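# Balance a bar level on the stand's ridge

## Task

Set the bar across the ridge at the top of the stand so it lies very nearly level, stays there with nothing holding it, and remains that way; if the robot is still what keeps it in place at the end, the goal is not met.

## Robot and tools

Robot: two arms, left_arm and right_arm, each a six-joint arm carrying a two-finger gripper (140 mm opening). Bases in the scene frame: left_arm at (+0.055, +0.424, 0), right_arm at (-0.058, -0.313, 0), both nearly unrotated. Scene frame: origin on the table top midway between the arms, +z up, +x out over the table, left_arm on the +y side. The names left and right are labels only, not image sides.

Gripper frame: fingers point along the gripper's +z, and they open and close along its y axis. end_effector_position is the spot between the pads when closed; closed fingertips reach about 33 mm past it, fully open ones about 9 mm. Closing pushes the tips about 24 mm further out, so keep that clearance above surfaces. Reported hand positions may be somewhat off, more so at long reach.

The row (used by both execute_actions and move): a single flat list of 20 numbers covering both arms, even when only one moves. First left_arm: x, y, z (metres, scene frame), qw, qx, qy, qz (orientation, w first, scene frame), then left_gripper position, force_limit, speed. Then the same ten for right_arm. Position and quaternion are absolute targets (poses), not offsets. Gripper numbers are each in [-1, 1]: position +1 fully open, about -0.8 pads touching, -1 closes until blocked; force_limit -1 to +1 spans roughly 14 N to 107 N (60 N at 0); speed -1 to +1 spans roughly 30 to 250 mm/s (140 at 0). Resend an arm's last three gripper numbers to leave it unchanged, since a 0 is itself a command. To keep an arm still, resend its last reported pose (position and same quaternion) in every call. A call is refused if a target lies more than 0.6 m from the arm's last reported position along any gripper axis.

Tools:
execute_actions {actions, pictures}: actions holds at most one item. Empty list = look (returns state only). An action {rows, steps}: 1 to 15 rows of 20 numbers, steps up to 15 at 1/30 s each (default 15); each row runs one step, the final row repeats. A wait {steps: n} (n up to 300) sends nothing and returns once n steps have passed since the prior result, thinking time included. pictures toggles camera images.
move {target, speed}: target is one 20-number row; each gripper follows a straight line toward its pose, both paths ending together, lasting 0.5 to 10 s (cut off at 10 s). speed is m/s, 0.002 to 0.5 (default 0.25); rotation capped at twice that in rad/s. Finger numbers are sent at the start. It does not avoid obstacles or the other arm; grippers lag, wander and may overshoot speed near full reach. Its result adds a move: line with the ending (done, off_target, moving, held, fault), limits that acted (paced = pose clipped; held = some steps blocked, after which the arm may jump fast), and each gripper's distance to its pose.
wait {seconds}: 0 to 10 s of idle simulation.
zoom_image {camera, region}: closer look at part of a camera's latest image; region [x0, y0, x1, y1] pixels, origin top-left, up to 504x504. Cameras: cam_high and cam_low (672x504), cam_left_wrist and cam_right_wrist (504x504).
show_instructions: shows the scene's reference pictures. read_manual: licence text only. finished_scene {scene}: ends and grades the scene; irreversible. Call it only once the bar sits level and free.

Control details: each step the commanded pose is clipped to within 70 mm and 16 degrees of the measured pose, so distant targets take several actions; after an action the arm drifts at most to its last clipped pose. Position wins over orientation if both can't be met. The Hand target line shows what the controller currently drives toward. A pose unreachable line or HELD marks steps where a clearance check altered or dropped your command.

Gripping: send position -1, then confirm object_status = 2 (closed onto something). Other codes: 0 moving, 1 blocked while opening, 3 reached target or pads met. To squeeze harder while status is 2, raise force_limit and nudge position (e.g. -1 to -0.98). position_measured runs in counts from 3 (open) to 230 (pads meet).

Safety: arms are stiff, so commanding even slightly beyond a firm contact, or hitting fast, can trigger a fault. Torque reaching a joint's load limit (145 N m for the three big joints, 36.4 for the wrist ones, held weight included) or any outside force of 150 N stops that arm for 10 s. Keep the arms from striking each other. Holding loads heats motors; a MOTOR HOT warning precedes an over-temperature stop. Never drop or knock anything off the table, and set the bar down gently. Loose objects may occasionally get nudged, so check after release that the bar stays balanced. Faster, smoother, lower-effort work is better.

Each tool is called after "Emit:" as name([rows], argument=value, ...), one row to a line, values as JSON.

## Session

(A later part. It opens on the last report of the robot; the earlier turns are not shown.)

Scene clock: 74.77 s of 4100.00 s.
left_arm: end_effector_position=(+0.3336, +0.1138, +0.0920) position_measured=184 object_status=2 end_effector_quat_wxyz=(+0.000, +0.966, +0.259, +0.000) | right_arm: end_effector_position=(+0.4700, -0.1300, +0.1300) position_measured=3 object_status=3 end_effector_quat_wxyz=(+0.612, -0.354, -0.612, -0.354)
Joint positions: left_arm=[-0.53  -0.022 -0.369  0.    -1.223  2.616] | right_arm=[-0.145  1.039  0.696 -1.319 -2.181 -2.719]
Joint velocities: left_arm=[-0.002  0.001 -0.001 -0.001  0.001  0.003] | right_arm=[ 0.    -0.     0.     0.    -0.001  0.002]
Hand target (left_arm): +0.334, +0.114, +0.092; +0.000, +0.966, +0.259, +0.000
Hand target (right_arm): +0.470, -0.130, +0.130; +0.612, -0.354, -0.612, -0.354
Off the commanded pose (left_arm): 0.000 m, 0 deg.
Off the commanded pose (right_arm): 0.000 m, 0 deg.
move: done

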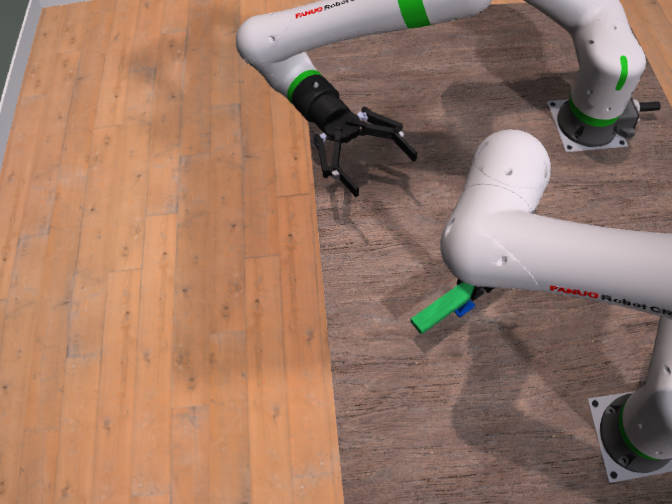

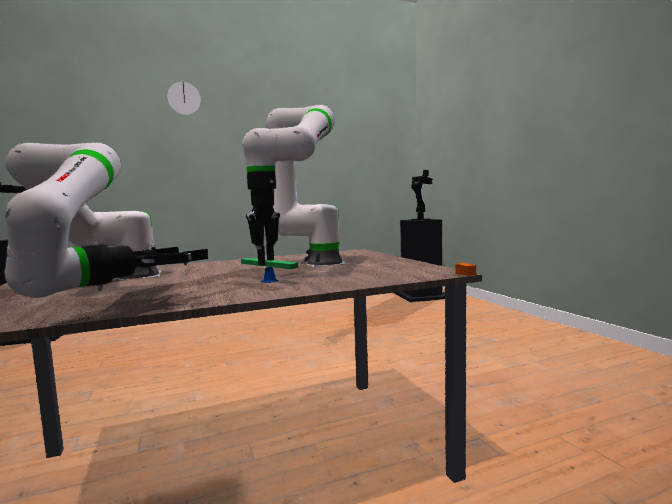

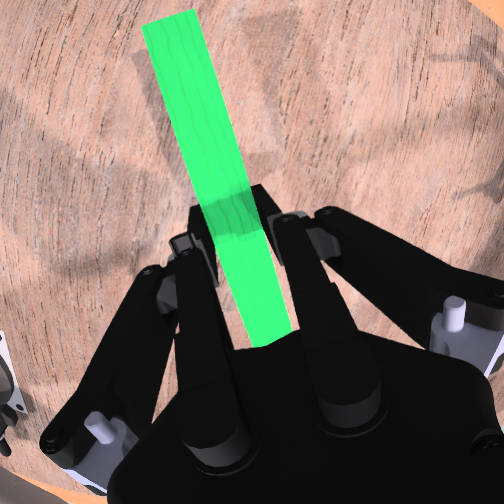

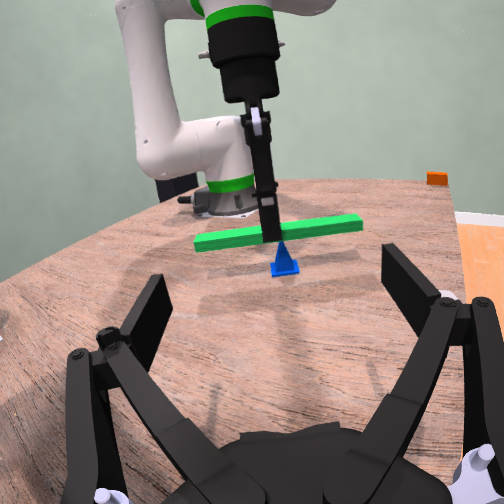

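Emit:
move(target=[0.334,0.114,0.0878,0,0.966,0.259,0,-1,-0.3,-0.5,0.47,-0.13,0.13,0.612,-0.354,-0.612,-0.354,1,0,0], speed=0.006)

Emit:
execute_actions([
  {"rows":[[0.334,0.114,0.0878,0,0.966,0.259,0,-0.38,-0.3,-0.5,0.47,-0.13,0.13,0.612,-0.354,-0.612,-0.354,1,0,0]],"steps":8},
], pictures=false)

Emit:
execute_actions([
  {"rows":[[0.334,0.114,0.0878,0,0.966,0.259,0,-1,-0.3,-0.8,0.47,-0.13,0.13,0.612,-0.354,-0.612,-0.354,1,0,0]],"steps":12},
])

Emit:
zoom_image(camera="cam_right_wrist", region=[180,170,380,290])

Scene clock: 81.13 s of 4100.00 s.
left_arm: end_effector_position=(+0.3340, +0.1139, +0.0878) position_measured=184 object_status=2 end_effector_quat_wxyz=(+0.000, +0.966, +0.259, -0.000) | right_arm: end_effector_position=(+0.4700, -0.1300, +0.1300) position_measured=3 object_status=3 end_effector_quat_wxyz=(+0.612, -0.354, -0.612, -0.354)
Joint positions: left_arm=[-0.529 -0.018 -0.375  0.    -1.213  2.615] | right_arm=[-0.145  1.039  0.696 -1.319 -2.181 -2.719]
Joint velocities: left_arm=[ 0.     0.    -0.001  0.     0.001  0.   ] | right_arm=[ 0.001 -0.    -0.     0.     0.001 -0.001]
Hand target (left_arm): +0.334, +0.114, +0.088; +0.000, +0.966, +0.259, -0.000
Hand target (right_arm): +0.470, -0.130, +0.130; +0.612, -0.354, -0.612, -0.354
Off the commanded pose (left_arm): 0.000 m, 0 deg.
Off the commanded pose (right_arm): 0.000 m, 0 deg.
After step 90, 2.43 s passed at rest.
move: done

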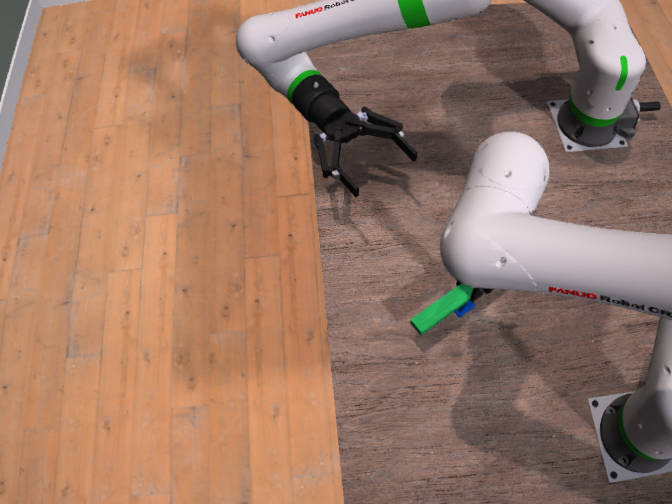

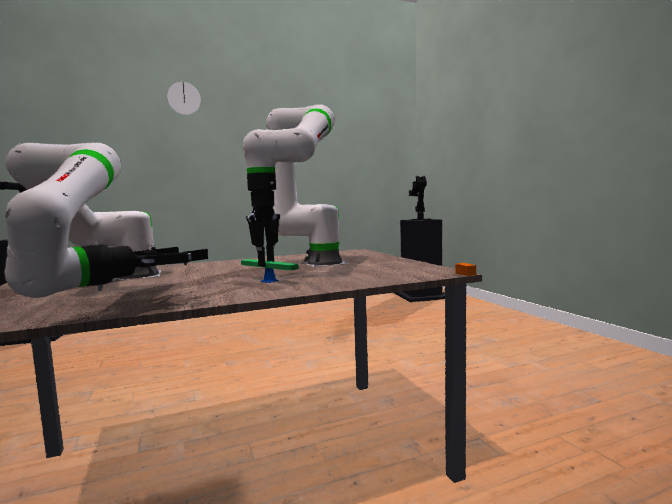

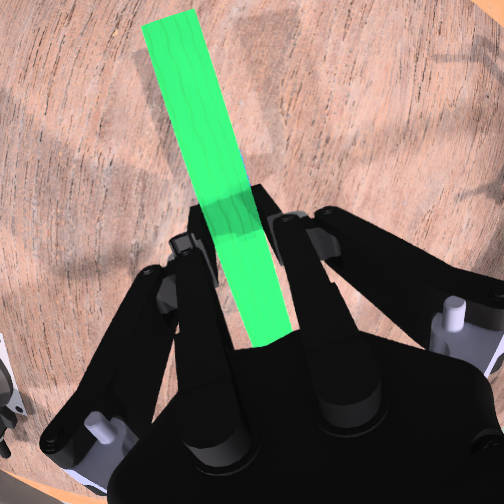

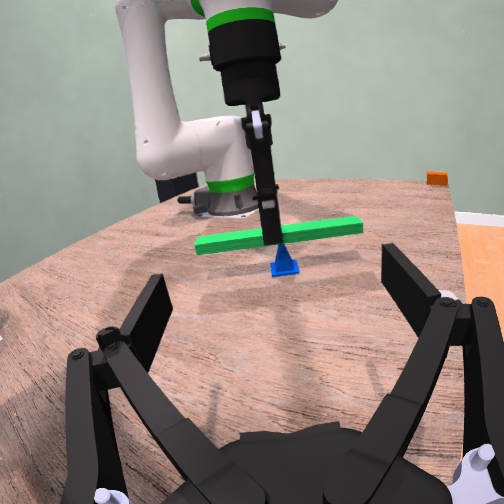

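Scene clock: 81.40 s of 4100.00 s.
left_arm: end_effector_position=(+0.3340, +0.1140, +0.0878) position_measured=177 object_status=0 end_effector_quat_wxyz=(+0.000, +0.966, +0.259, -0.000) | right_arm: end_effector_position=(+0.4700, -0.1300, +0.1300) position_measured=3 object_status=3 end_effector_quat_wxyz=(+0.612, -0.354, -0.612, -0.354)
Joint positions: left_arm=[-0.529 -0.018 -0.375  0.    -1.213  2.615] | right_arm=[-0.145  1.039  0.696 -1.319 -2.181 -2.719]
Joint velocities: left_arm=[ 0.    -0.001  0.    -0.    -0.001 -0.001] | right_arm=[-0.  0. -0.  0. -0. -0.]
Hand target (left_arm): +0.334, +0.114, +0.088; -0.000, +0.966, +0.259, -0.000
Hand target (right_arm): +0.470, -0.130, +0.130; +0.612, -0.354, -0.612, -0.354
Off the commanded pose (left_arm): 0.000 m, 0 deg.
Off the commanded pose (right_arm): 0.000 m, 0 deg.
Steps of this call (steps 1 to 8: all 8 steps of this action). Readings (end_effector_position | what the end effector reports):
1: left_arm (+0.3340, +0.1139, +0.0878) | right_arm (+0.4700, -0.1300, +0.1300) | left_arm position_measured=184 object_status=0 | right_arm position_measured=3 object_status=3
2: left_arm (+0.3340, +0.1140, +0.0878) | right_arm (+0.4700, -0.1300, +0.1300) | left_arm position_measured=184 object_status=0 | right_arm position_measured=3 object_status=3
4: left_arm (+0.3340, +0.1140, +0.0878) | right_arm (+0.4700, -0.1300, +0.1300) | left_arm position_measured=177 object_status=0 | right_arm position_measured=3 object_status=3
8: the state above

Scene clock: 81.80 s of 4100.00 s.
left_arm: end_effector_position=(+0.3340, +0.1140, +0.0878) position_measured=184 object_status=0 end_effector_quat_wxyz=(-0.000, +0.966, +0.259, -0.000) | right_arm: end_effector_position=(+0.4700, -0.1300, +0.1300) position_measured=3 object_status=3 end_effector_quat_wxyz=(+0.612, -0.354, -0.612, -0.354)
Joint positions: left_arm=[-0.529 -0.018 -0.375  0.    -1.213  2.615] | right_arm=[-0.145  1.039  0.696 -1.319 -2.181 -2.719]
Joint velocities: left_arm=[-0.     0.001  0.    -0.001 -0.     0.001] | right_arm=[ 0.     0.     0.     0.    -0.     0.002]
Hand target (left_arm): +0.334, +0.114, +0.088; +0.000, +0.966, +0.259, -0.000
Hand target (right_arm): +0.470, -0.130, +0.130; +0.612, -0.354, -0.612, -0.354
Off the commanded pose (left_arm): 0.000 m, 0 deg.
Off the commanded pose (right_arm): 0.000 m, 0 deg.
Steps of this call (steps 1 to 12: all 12 steps of this action). Readings (end_effector_position | what the end effector reports):
1: left_arm (+0.3340, +0.1140, +0.0878) | right_arm (+0.4700, -0.1300, +0.1300) | left_arm position_measured=177 object_status=0 | right_arm position_measured=3 object_status=3
2: left_arm (+0.3340, +0.1140, +0.0878) | right_arm (+0.4700, -0.1300, +0.1300) | left_arm position_measured=179 object_status=0 | right_arm position_measured=3 object_status=3
4: left_arm (+0.3340, +0.1140, +0.0878) | right_arm (+0.4700, -0.1300, +0.1300) | left_arm position_measured=184 object_status=0 | right_arm position_measured=3 object_status=3
8: left_arm (+0.3340, +0.1140, +0.0878) | right_arm (+0.4700, -0.1300, +0.1300) | left_arm position_measured=184 object_status=0 | right_arm position_measured=3 object_status=3
12: the state above

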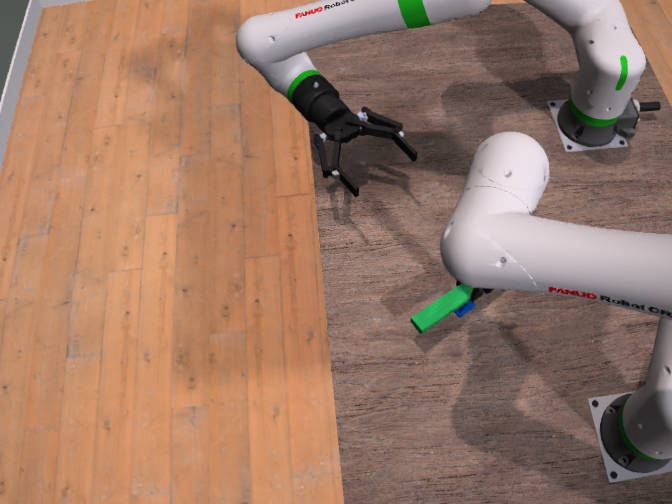

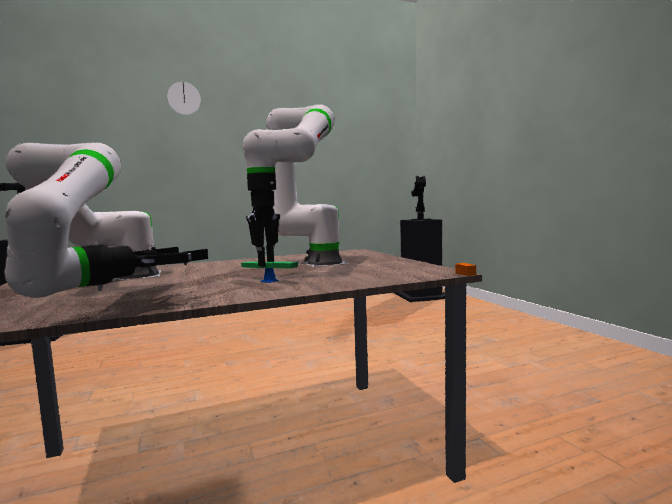

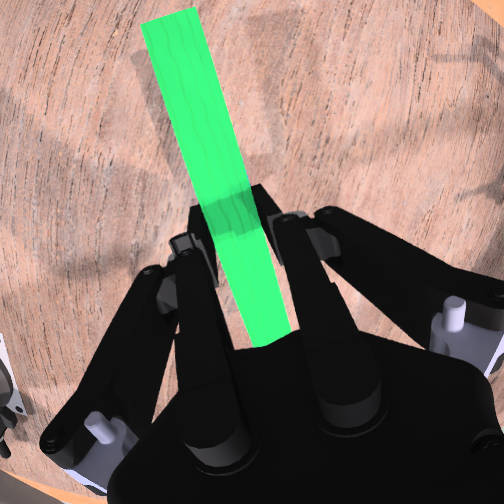

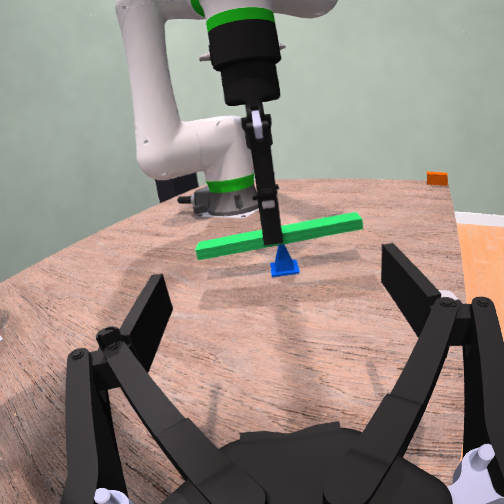

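Region (180, 170, 380, 290) of cam_right_wrist's 504x504 image, scaled by 2.520, with more detail than that image has; it fills the top 302 rows of this view, and the rest is white.

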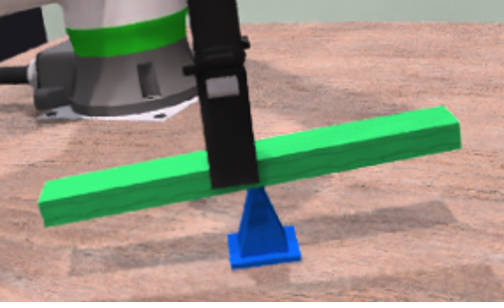

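Emit:
move(target=[0.337,0.1157,0.092,0.0065,0.966,0.259,-0.024,-1,-0.3,-0.8,0.47,-0.13,0.13,0.612,-0.354,-0.612,-0.354,1,0,0], speed=0.02)

Emit:
move(target=[0.337,0.1157,0.088,0.0065,0.966,0.259,-0.024,-1,-0.3,-0.8,0.47,-0.13,0.13,0.612,-0.354,-0.612,-0.354,1,0,0], speed=0.006)

Emit:
zoom_image(camera="cam_right_wrist", region=[180,170,380,290])

Emit:
execute_actions([
  {"rows":[[0.337,0.1157,0.088,0.0065,0.966,0.259,-0.024,-0.38,-0.3,-0.5,0.47,-0.13,0.13,0.612,-0.354,-0.612,-0.354,1,0,0]],"steps":10},
], pictures=false)

Emit:
execute_actions([
  {"rows":[[0.337,0.1157,0.088,0.0065,0.966,0.259,-0.024,-1,-0.3,-0.8,0.47,-0.13,0.13,0.612,-0.354,-0.612,-0.354,1,0,0]],"steps":12},
])

Emit:
zoom_image(camera="cam_right_wrist", region=[180,170,380,290])

Scene clock: 90.00 s of 4100.00 s.
left_arm: end_effector_position=(+0.3369, +0.1157, +0.0920) position_measured=184 object_status=2 end_effector_quat_wxyz=(+0.006, +0.966, +0.259, -0.024) | right_arm: end_effector_position=(+0.4700, -0.1300, +0.1300) position_measured=3 object_status=3 end_effector_quat_wxyz=(+0.612, -0.354, -0.612, -0.354)
Joint positions: left_arm=[-0.484 -0.008 -0.37   0.044 -1.236  2.555] | right_arm=[-0.145  1.039  0.696 -1.319 -2.181 -2.719]
Joint velocities: left_arm=[ 0.002  0.     0.     0.002 -0.001 -0.001] | right_arm=[-0.    -0.001  0.     0.     0.001  0.001]
Hand target (left_arm): +0.337, +0.116, +0.092; +0.006, +0.966, +0.259, -0.024
Hand target (right_arm): +0.470, -0.130, +0.130; +0.612, -0.354, -0.612, -0.354
Off the commanded pose (left_arm): 0.000 m, 0 deg.
Off the commanded pose (right_arm): 0.000 m, 0 deg.
After step 90, 3.73 s passed at rest.
move: done

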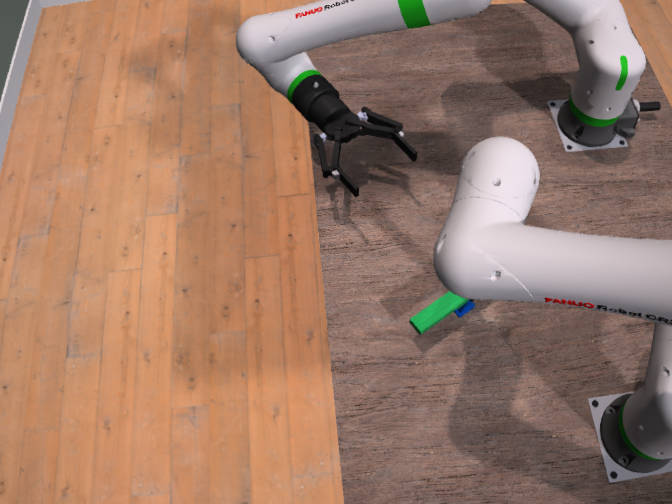

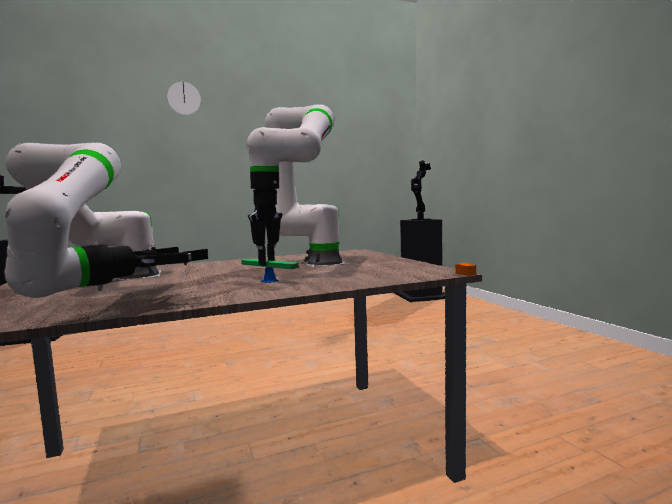

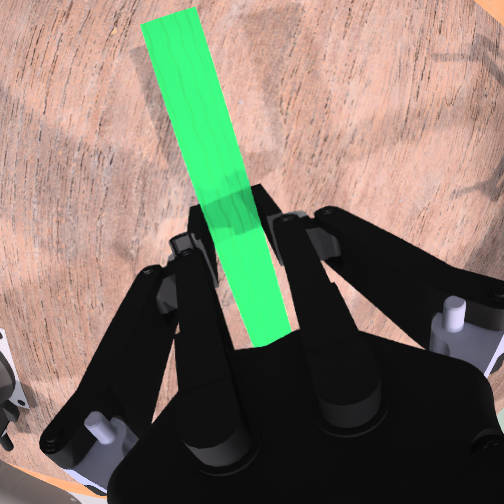

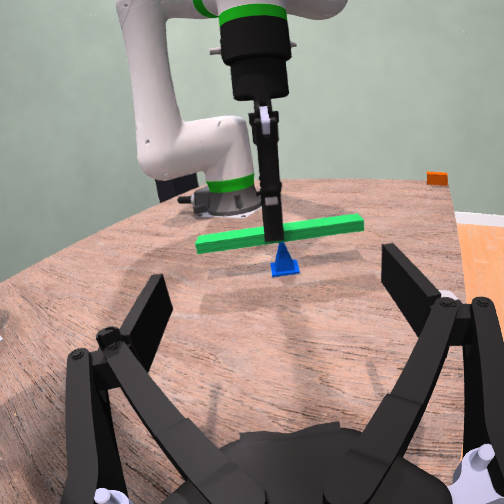

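Scene clock: 90.87 s of 4100.00 s.
left_arm: end_effector_position=(+0.3370, +0.1157, +0.0881) position_measured=184 object_status=2 end_effector_quat_wxyz=(+0.007, +0.966, +0.259, -0.024) | right_arm: end_effector_position=(+0.4700, -0.1300, +0.1300) position_measured=3 object_status=3 end_effector_quat_wxyz=(+0.612, -0.354, -0.612, -0.354)
Joint positions: left_arm=[-0.484 -0.005 -0.377  0.045 -1.226  2.555] | right_arm=[-0.145  1.039  0.696 -1.319 -2.181 -2.719]
Joint velocities: left_arm=[-0.     0.001 -0.001 -0.     0.001  0.001] | right_arm=[-0.002 -0.    -0.     0.001 -0.002 -0.001]
Hand target (left_arm): +0.337, +0.116, +0.088; +0.006, +0.966, +0.259, -0.024
Hand target (right_arm): +0.470, -0.130, +0.130; +0.612, -0.354, -0.612, -0.354
Off the commanded pose (left_arm): 0.000 m, 0 deg.
Off the commanded pose (right_arm): 0.000 m, 0 deg.
move: done

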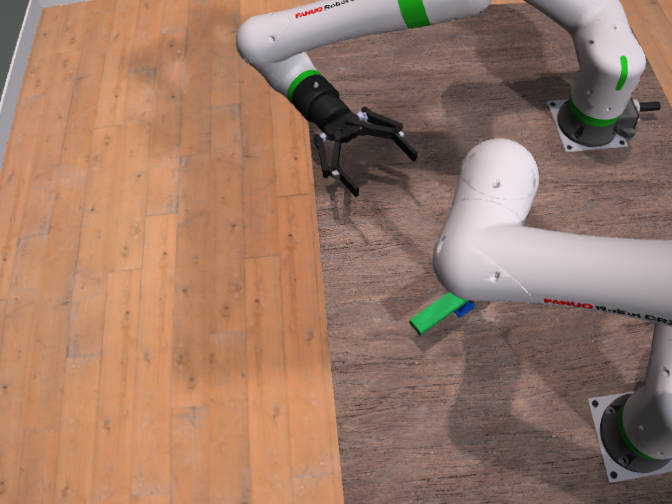

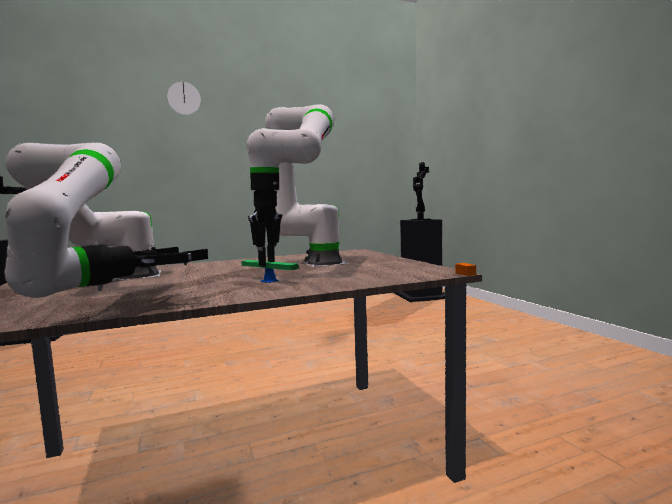

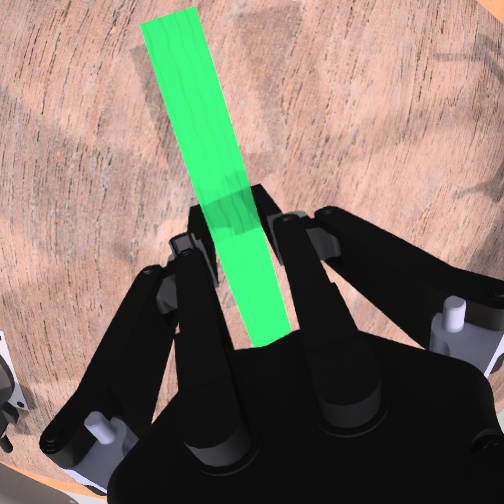

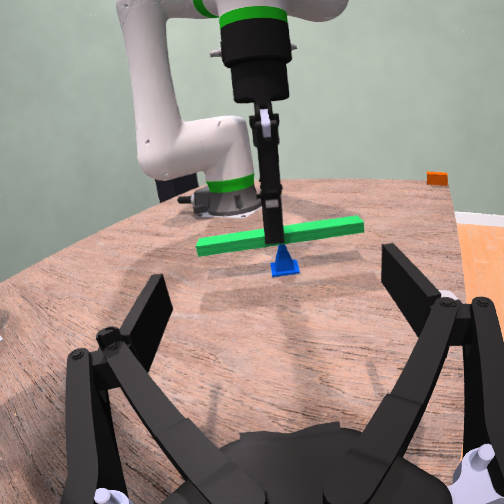

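Region (180, 170, 380, 290) of cam_right_wrist's 504x504 image, scaled by 2.520, with more detail than that image has; it fills the top 302 rows of this view, and the rest is white.

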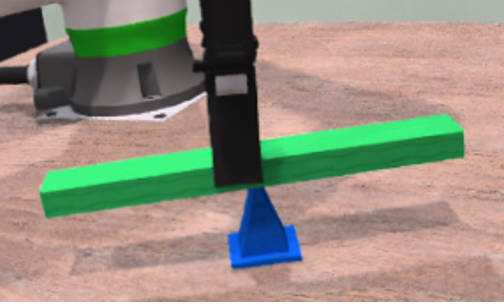

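Scene clock: 91.20 s of 4100.00 s.
left_arm: end_effector_position=(+0.3370, +0.1157, +0.0879) position_measured=177 object_status=0 end_effector_quat_wxyz=(+0.006, +0.966, +0.259, -0.024) | right_arm: end_effector_position=(+0.4700, -0.1300, +0.1300) position_measured=3 object_status=3 end_effector_quat_wxyz=(+0.612, -0.354, -0.612, -0.354)
Joint positions: left_arm=[-0.484 -0.005 -0.377  0.045 -1.226  2.555] | right_arm=[-0.145  1.039  0.696 -1.319 -2.181 -2.719]
Joint velocities: left_arm=[-0.     0.001  0.    -0.     0.    -0.   ] | right_arm=[ 0.001 -0.001  0.     0.    -0.001  0.   ]
Hand target (left_arm): +0.337, +0.116, +0.088; +0.006, +0.966, +0.259, -0.024
Hand target (right_arm): +0.470, -0.130, +0.130; +0.612, -0.354, -0.612, -0.354
Off the commanded pose (left_arm): 0.000 m, 0 deg.
Off the commanded pose (right_arm): 0.000 m, 0 deg.
Steps of this call (steps 1 to 10: all 10 steps of this action). Readings (end_effector_position | what the end effector reports):
1: left_arm (+0.3370, +0.1157, +0.0881) | right_arm (+0.4700, -0.1300, +0.1300) | left_arm position_measured=184 object_status=0 | right_arm position_measured=3 object_status=3
2: left_arm (+0.3371, +0.1156, +0.0880) | right_arm (+0.4700, -0.1300, +0.1300) | left_arm position_measured=184 object_status=0 | right_arm position_measured=3 object_status=3
4: left_arm (+0.3370, +0.1157, +0.0879) | right_arm (+0.4700, -0.1300, +0.1300) | left_arm position_measured=177 object_status=0 | right_arm position_measured=3 object_status=3
8: left_arm (+0.3370, +0.1157, +0.0879) | right_arm (+0.4700, -0.1300, +0.1300) | left_arm position_measured=177 object_status=0 | right_arm position_measured=3 object_status=3
10: the state above

Scene clock: 91.60 s of 4100.00 s.
left_arm: end_effector_position=(+0.3370, +0.1157, +0.0879) position_measured=184 object_status=0 end_effector_quat_wxyz=(+0.006, +0.966, +0.259, -0.024) | right_arm: end_effector_position=(+0.4700, -0.1300, +0.1300) position_measured=3 object_status=3 end_effector_quat_wxyz=(+0.612, -0.354, -0.612, -0.354)
Joint positions: left_arm=[-0.484 -0.005 -0.377  0.045 -1.226  2.555] | right_arm=[-0.145  1.039  0.696 -1.319 -2.181 -2.719]
Joint velocities: left_arm=[-0.    -0.001  0.    -0.     0.    -0.002] | right_arm=[-0.001 -0.     0.    -0.001  0.002 -0.   ]
Hand target (left_arm): +0.337, +0.116, +0.088; +0.006, +0.966, +0.259, -0.024
Hand target (right_arm): +0.470, -0.130, +0.130; +0.612, -0.354, -0.612, -0.354
Off the commanded pose (left_arm): 0.000 m, 0 deg.
Off the commanded pose (right_arm): 0.000 m, 0 deg.
Steps of this call (steps 1 to 12: all 12 steps of this action). Readings (end_effector_position | what the end effector reports):
1: left_arm (+0.3370, +0.1157, +0.0879) | right_arm (+0.4700, -0.1300, +0.1300) | left_arm position_measured=177 object_status=0 | right_arm position_measured=3 object_status=3
2: left_arm (+0.3370, +0.1157, +0.0879) | right_arm (+0.4700, -0.1300, +0.1300) | left_arm position_measured=179 object_status=0 | right_arm position_measured=3 object_status=3
4: left_arm (+0.3369, +0.1157, +0.0879) | right_arm (+0.4700, -0.1300, +0.1300) | left_arm position_measured=184 object_status=0 | right_arm position_measured=3 object_status=3
8: left_arm (+0.3369, +0.1157, +0.0879) | right_arm (+0.4700, -0.1300, +0.1300) | left_arm position_measured=184 object_status=0 | right_arm position_measured=3 object_status=3
12: the state above

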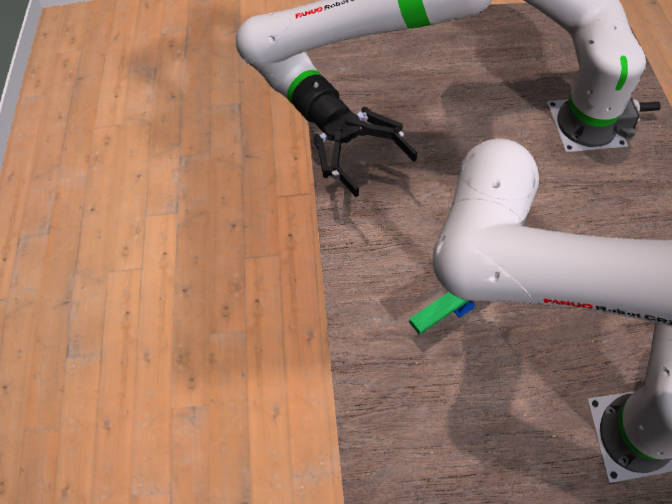

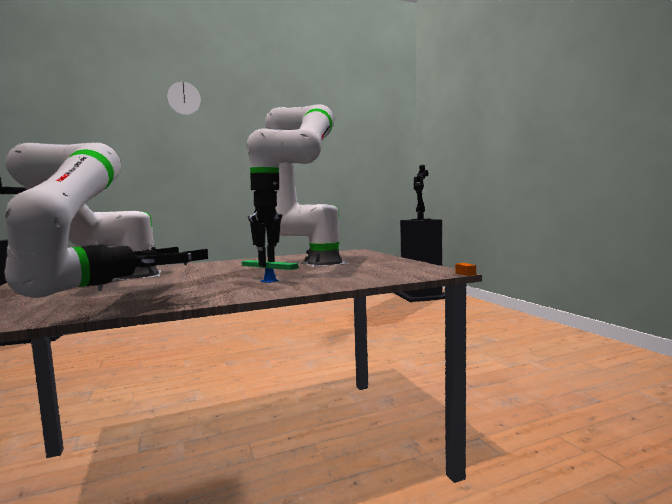

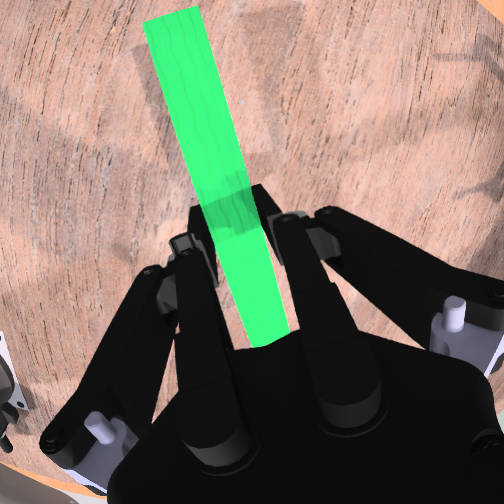

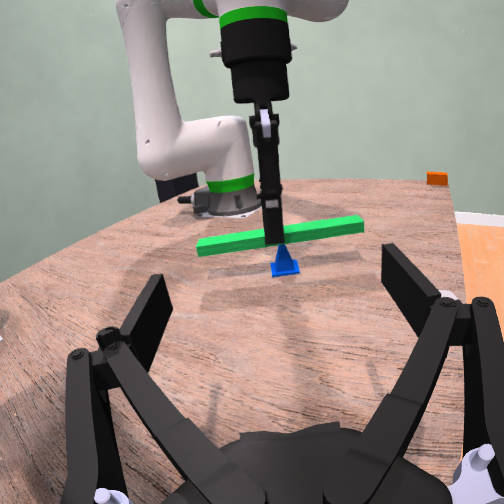

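Region (180, 170, 380, 290) of cam_right_wrist's 504x504 image, scaled by 2.520, with more detail than that image has; it fills the top 302 rows of this view, and the rest is white.

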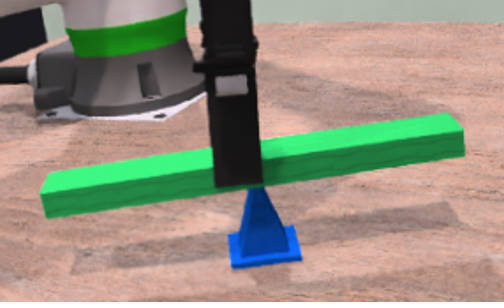

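Emit:
move(target=[0.3375,0.116,0.0881,0.0076,0.966,0.259,-0.0285,-1,-0.3,-0.8,0.47,-0.13,0.13,0.612,-0.354,-0.612,-0.354,1,0,0], speed=0.006)

Emit:
execute_actions([
  {"rows":[[0.3375,0.116,0.0881,0.0076,0.966,0.259,-0.0285,-0.38,-0.3,-1,0.47,-0.13,0.13,0.612,-0.354,-0.612,-0.354,1,0,0]],"steps":15},
], pictures=false)

Emit:
execute_actions([
  {"rows":[[0.3375,0.116,0.0881,0.0076,0.966,0.259,-0.0285,-1,-1,-1,0.47,-0.13,0.13,0.612,-0.354,-0.612,-0.354,1,0,0]],"steps":15},
])

Emit:
zoom_image(camera="cam_right_wrist", region=[180,170,380,290])

Scene clock: 96.93 s of 4100.00 s.
left_arm: end_effector_position=(+0.3375, +0.1160, +0.0881) position_measured=184 object_status=2 end_effector_quat_wxyz=(+0.008, +0.965, +0.259, -0.028) | right_arm: end_effector_position=(+0.4700, -0.1300, +0.1300) position_measured=3 object_status=3 end_effector_quat_wxyz=(+0.612, -0.354, -0.612, -0.354)
Joint positions: left_arm=[-0.476 -0.002 -0.376  0.052 -1.229  2.544] | right_arm=[-0.145  1.039  0.696 -1.319 -2.181 -2.719]
Joint velocities: left_arm=[ 0.001  0.     0.     0.001 -0.    -0.001] | right_arm=[-0.001 -0.    -0.     0.     0.001  0.002]
Hand target (left_arm): +0.337, +0.116, +0.088; +0.008, +0.965, +0.259, -0.028
Hand target (right_arm): +0.470, -0.130, +0.130; +0.612, -0.354, -0.612, -0.354
Off the commanded pose (left_arm): 0.000 m, 0 deg.
Off the commanded pose (right_arm): 0.000 m, 0 deg.
After step 90, 1.33 s passed at rest.
move: done

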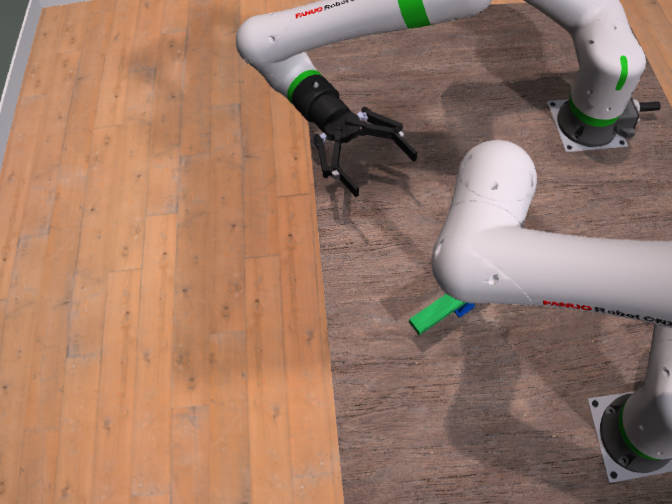

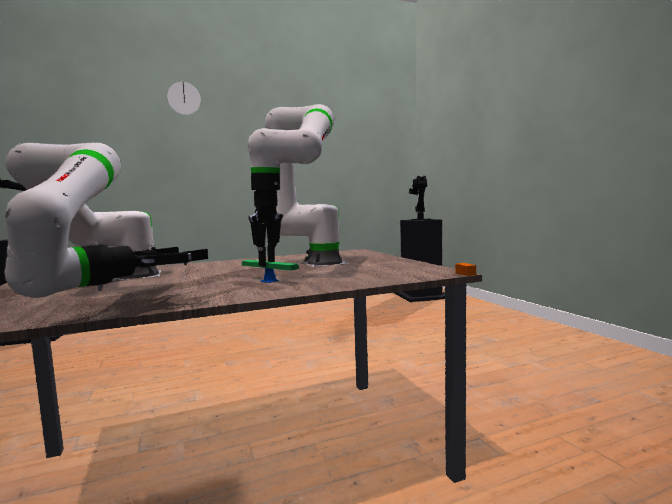

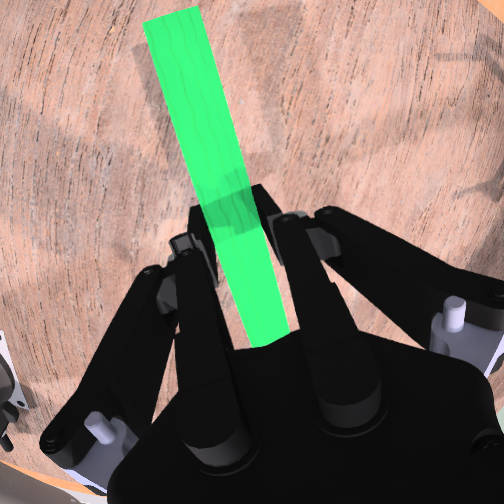

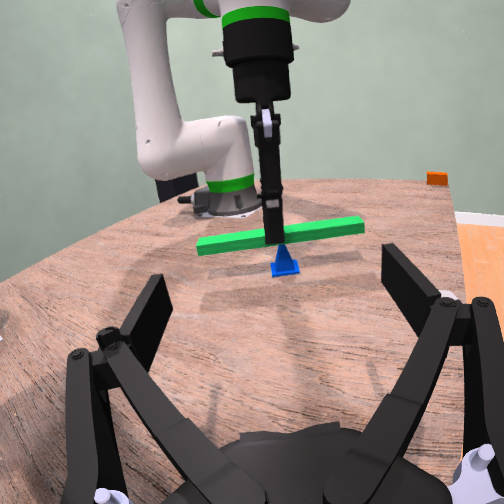

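Scene clock: 97.43 s of 4100.00 s.
left_arm: end_effector_position=(+0.3375, +0.1160, +0.0881) position_measured=177 object_status=3 end_effector_quat_wxyz=(+0.008, +0.965, +0.259, -0.028) | right_arm: end_effector_position=(+0.4700, -0.1300, +0.1300) position_measured=3 object_status=3 end_effector_quat_wxyz=(+0.612, -0.354, -0.612, -0.354)
Joint positions: left_arm=[-0.476 -0.002 -0.376  0.052 -1.229  2.544] | right_arm=[-0.145  1.039  0.696 -1.319 -2.181 -2.719]
Joint velocities: left_arm=[-0.    -0.    -0.     0.001 -0.    -0.   ] | right_arm=[-0.001 -0.     0.     0.001  0.    -0.001]
Hand target (left_arm): +0.337, +0.116, +0.088; +0.008, +0.965, +0.259, -0.028
Hand target (right_arm): +0.470, -0.130, +0.130; +0.612, -0.354, -0.612, -0.354
Off the commanded pose (left_arm): 0.000 m, 0 deg.
Off the commanded pose (right_arm): 0.000 m, 0 deg.
Steps of this call (steps 1 to 15: all 15 steps of this action). Readings (end_effector_position | what the end effector reports):
1: left_arm (+0.3375, +0.1160, +0.0881) | right_arm (+0.4700, -0.1300, +0.1300) | left_arm position_measured=184 object_status=0 | right_arm position_measured=3 object_status=3
2: left_arm (+0.3375, +0.1160, +0.0881) | right_arm (+0.4700, -0.1300, +0.1300) | left_arm position_measured=184 object_status=0 | right_arm position_measured=3 object_status=3
4: left_arm (+0.3375, +0.1160, +0.0881) | right_arm (+0.4700, -0.1300, +0.1300) | left_arm position_measured=180 object_status=0 | right_arm position_measured=3 object_status=3
8: left_arm (+0.3375, +0.1160, +0.0881) | right_arm (+0.4700, -0.1300, +0.1300) | left_arm position_measured=177 object_status=0 | right_arm position_measured=3 object_status=3
15: the state above

Scene clock: 97.93 s of 4100.00 s.
left_arm: end_effector_position=(+0.3375, +0.1160, +0.0881) position_measured=181 object_status=2 end_effector_quat_wxyz=(+0.008, +0.965, +0.259, -0.029) | right_arm: end_effector_position=(+0.4700, -0.1300, +0.1300) position_measured=3 object_status=3 end_effector_quat_wxyz=(+0.612, -0.354, -0.612, -0.354)
Joint positions: left_arm=[-0.476 -0.002 -0.376  0.052 -1.229  2.544] | right_arm=[-0.145  1.039  0.696 -1.319 -2.181 -2.719]
Joint velocities: left_arm=[-0. -0.  0.  0. -0.  0.] | right_arm=[-0.    -0.001  0.     0.    -0.001 -0.001]
Hand target (left_arm): +0.337, +0.116, +0.088; +0.008, +0.965, +0.259, -0.028
Hand target (right_arm): +0.470, -0.130, +0.130; +0.612, -0.354, -0.612, -0.354
Off the commanded pose (left_arm): 0.000 m, 0 deg.
Off the commanded pose (right_arm): 0.000 m, 0 deg.
Steps of this call (steps 1 to 15: all 15 steps of this action). Readings (end_effector_position | what the end effector reports):
1: left_arm (+0.3375, +0.1160, +0.0881) | right_arm (+0.4700, -0.1300, +0.1300) | left_arm position_measured=177 object_status=0 | right_arm position_measured=3 object_status=3
2: left_arm (+0.3375, +0.1160, +0.0881) | right_arm (+0.4700, -0.1300, +0.1300) | left_arm position_measured=178 object_status=0 | right_arm position_measured=3 object_status=3
4: left_arm (+0.3375, +0.1160, +0.0881) | right_arm (+0.4700, -0.1300, +0.1300) | left_arm position_measured=181 object_status=0 | right_arm position_measured=3 object_status=3
8: left_arm (+0.3375, +0.1160, +0.0881) | right_arm (+0.4700, -0.1300, +0.1300) | left_arm position_measured=181 object_status=0 | right_arm position_measured=3 object_status=3
15: the state above

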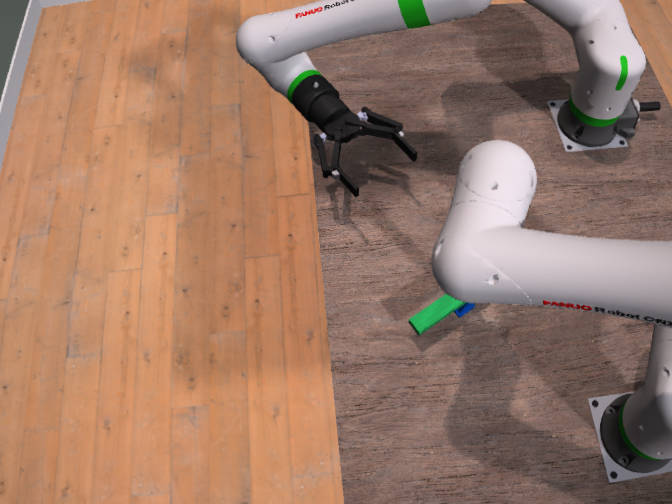

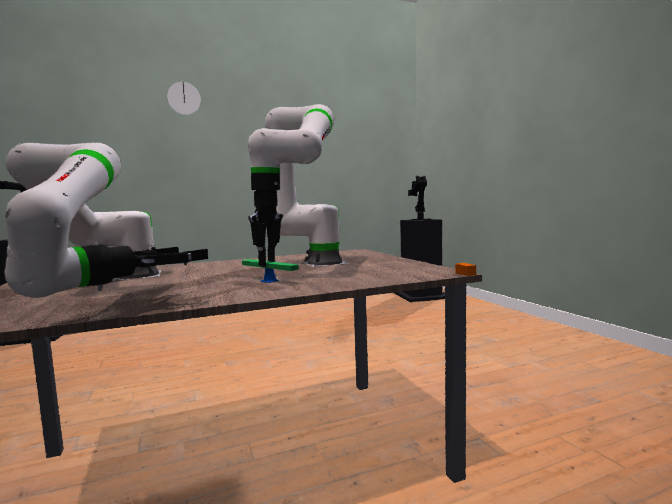

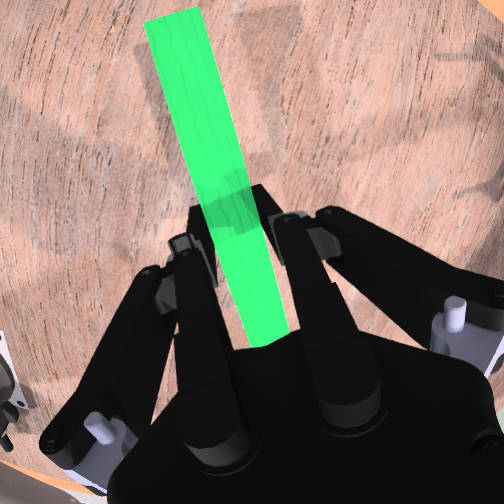

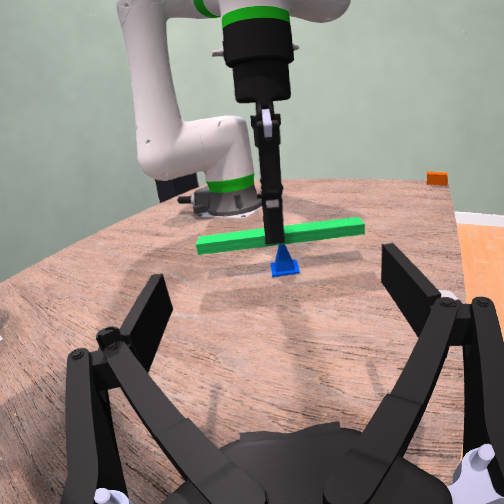

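Region (180, 170, 380, 290) of cam_right_wrist's 504x504 image, scaled by 2.520, with more detail than that image has; it fills the top 302 rows of this view, and the rest is white.

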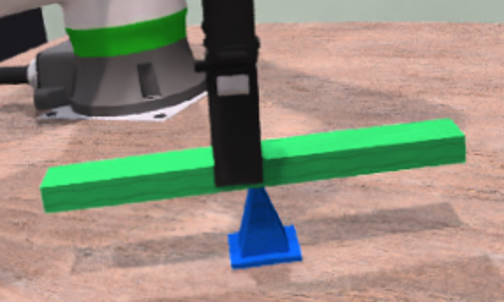

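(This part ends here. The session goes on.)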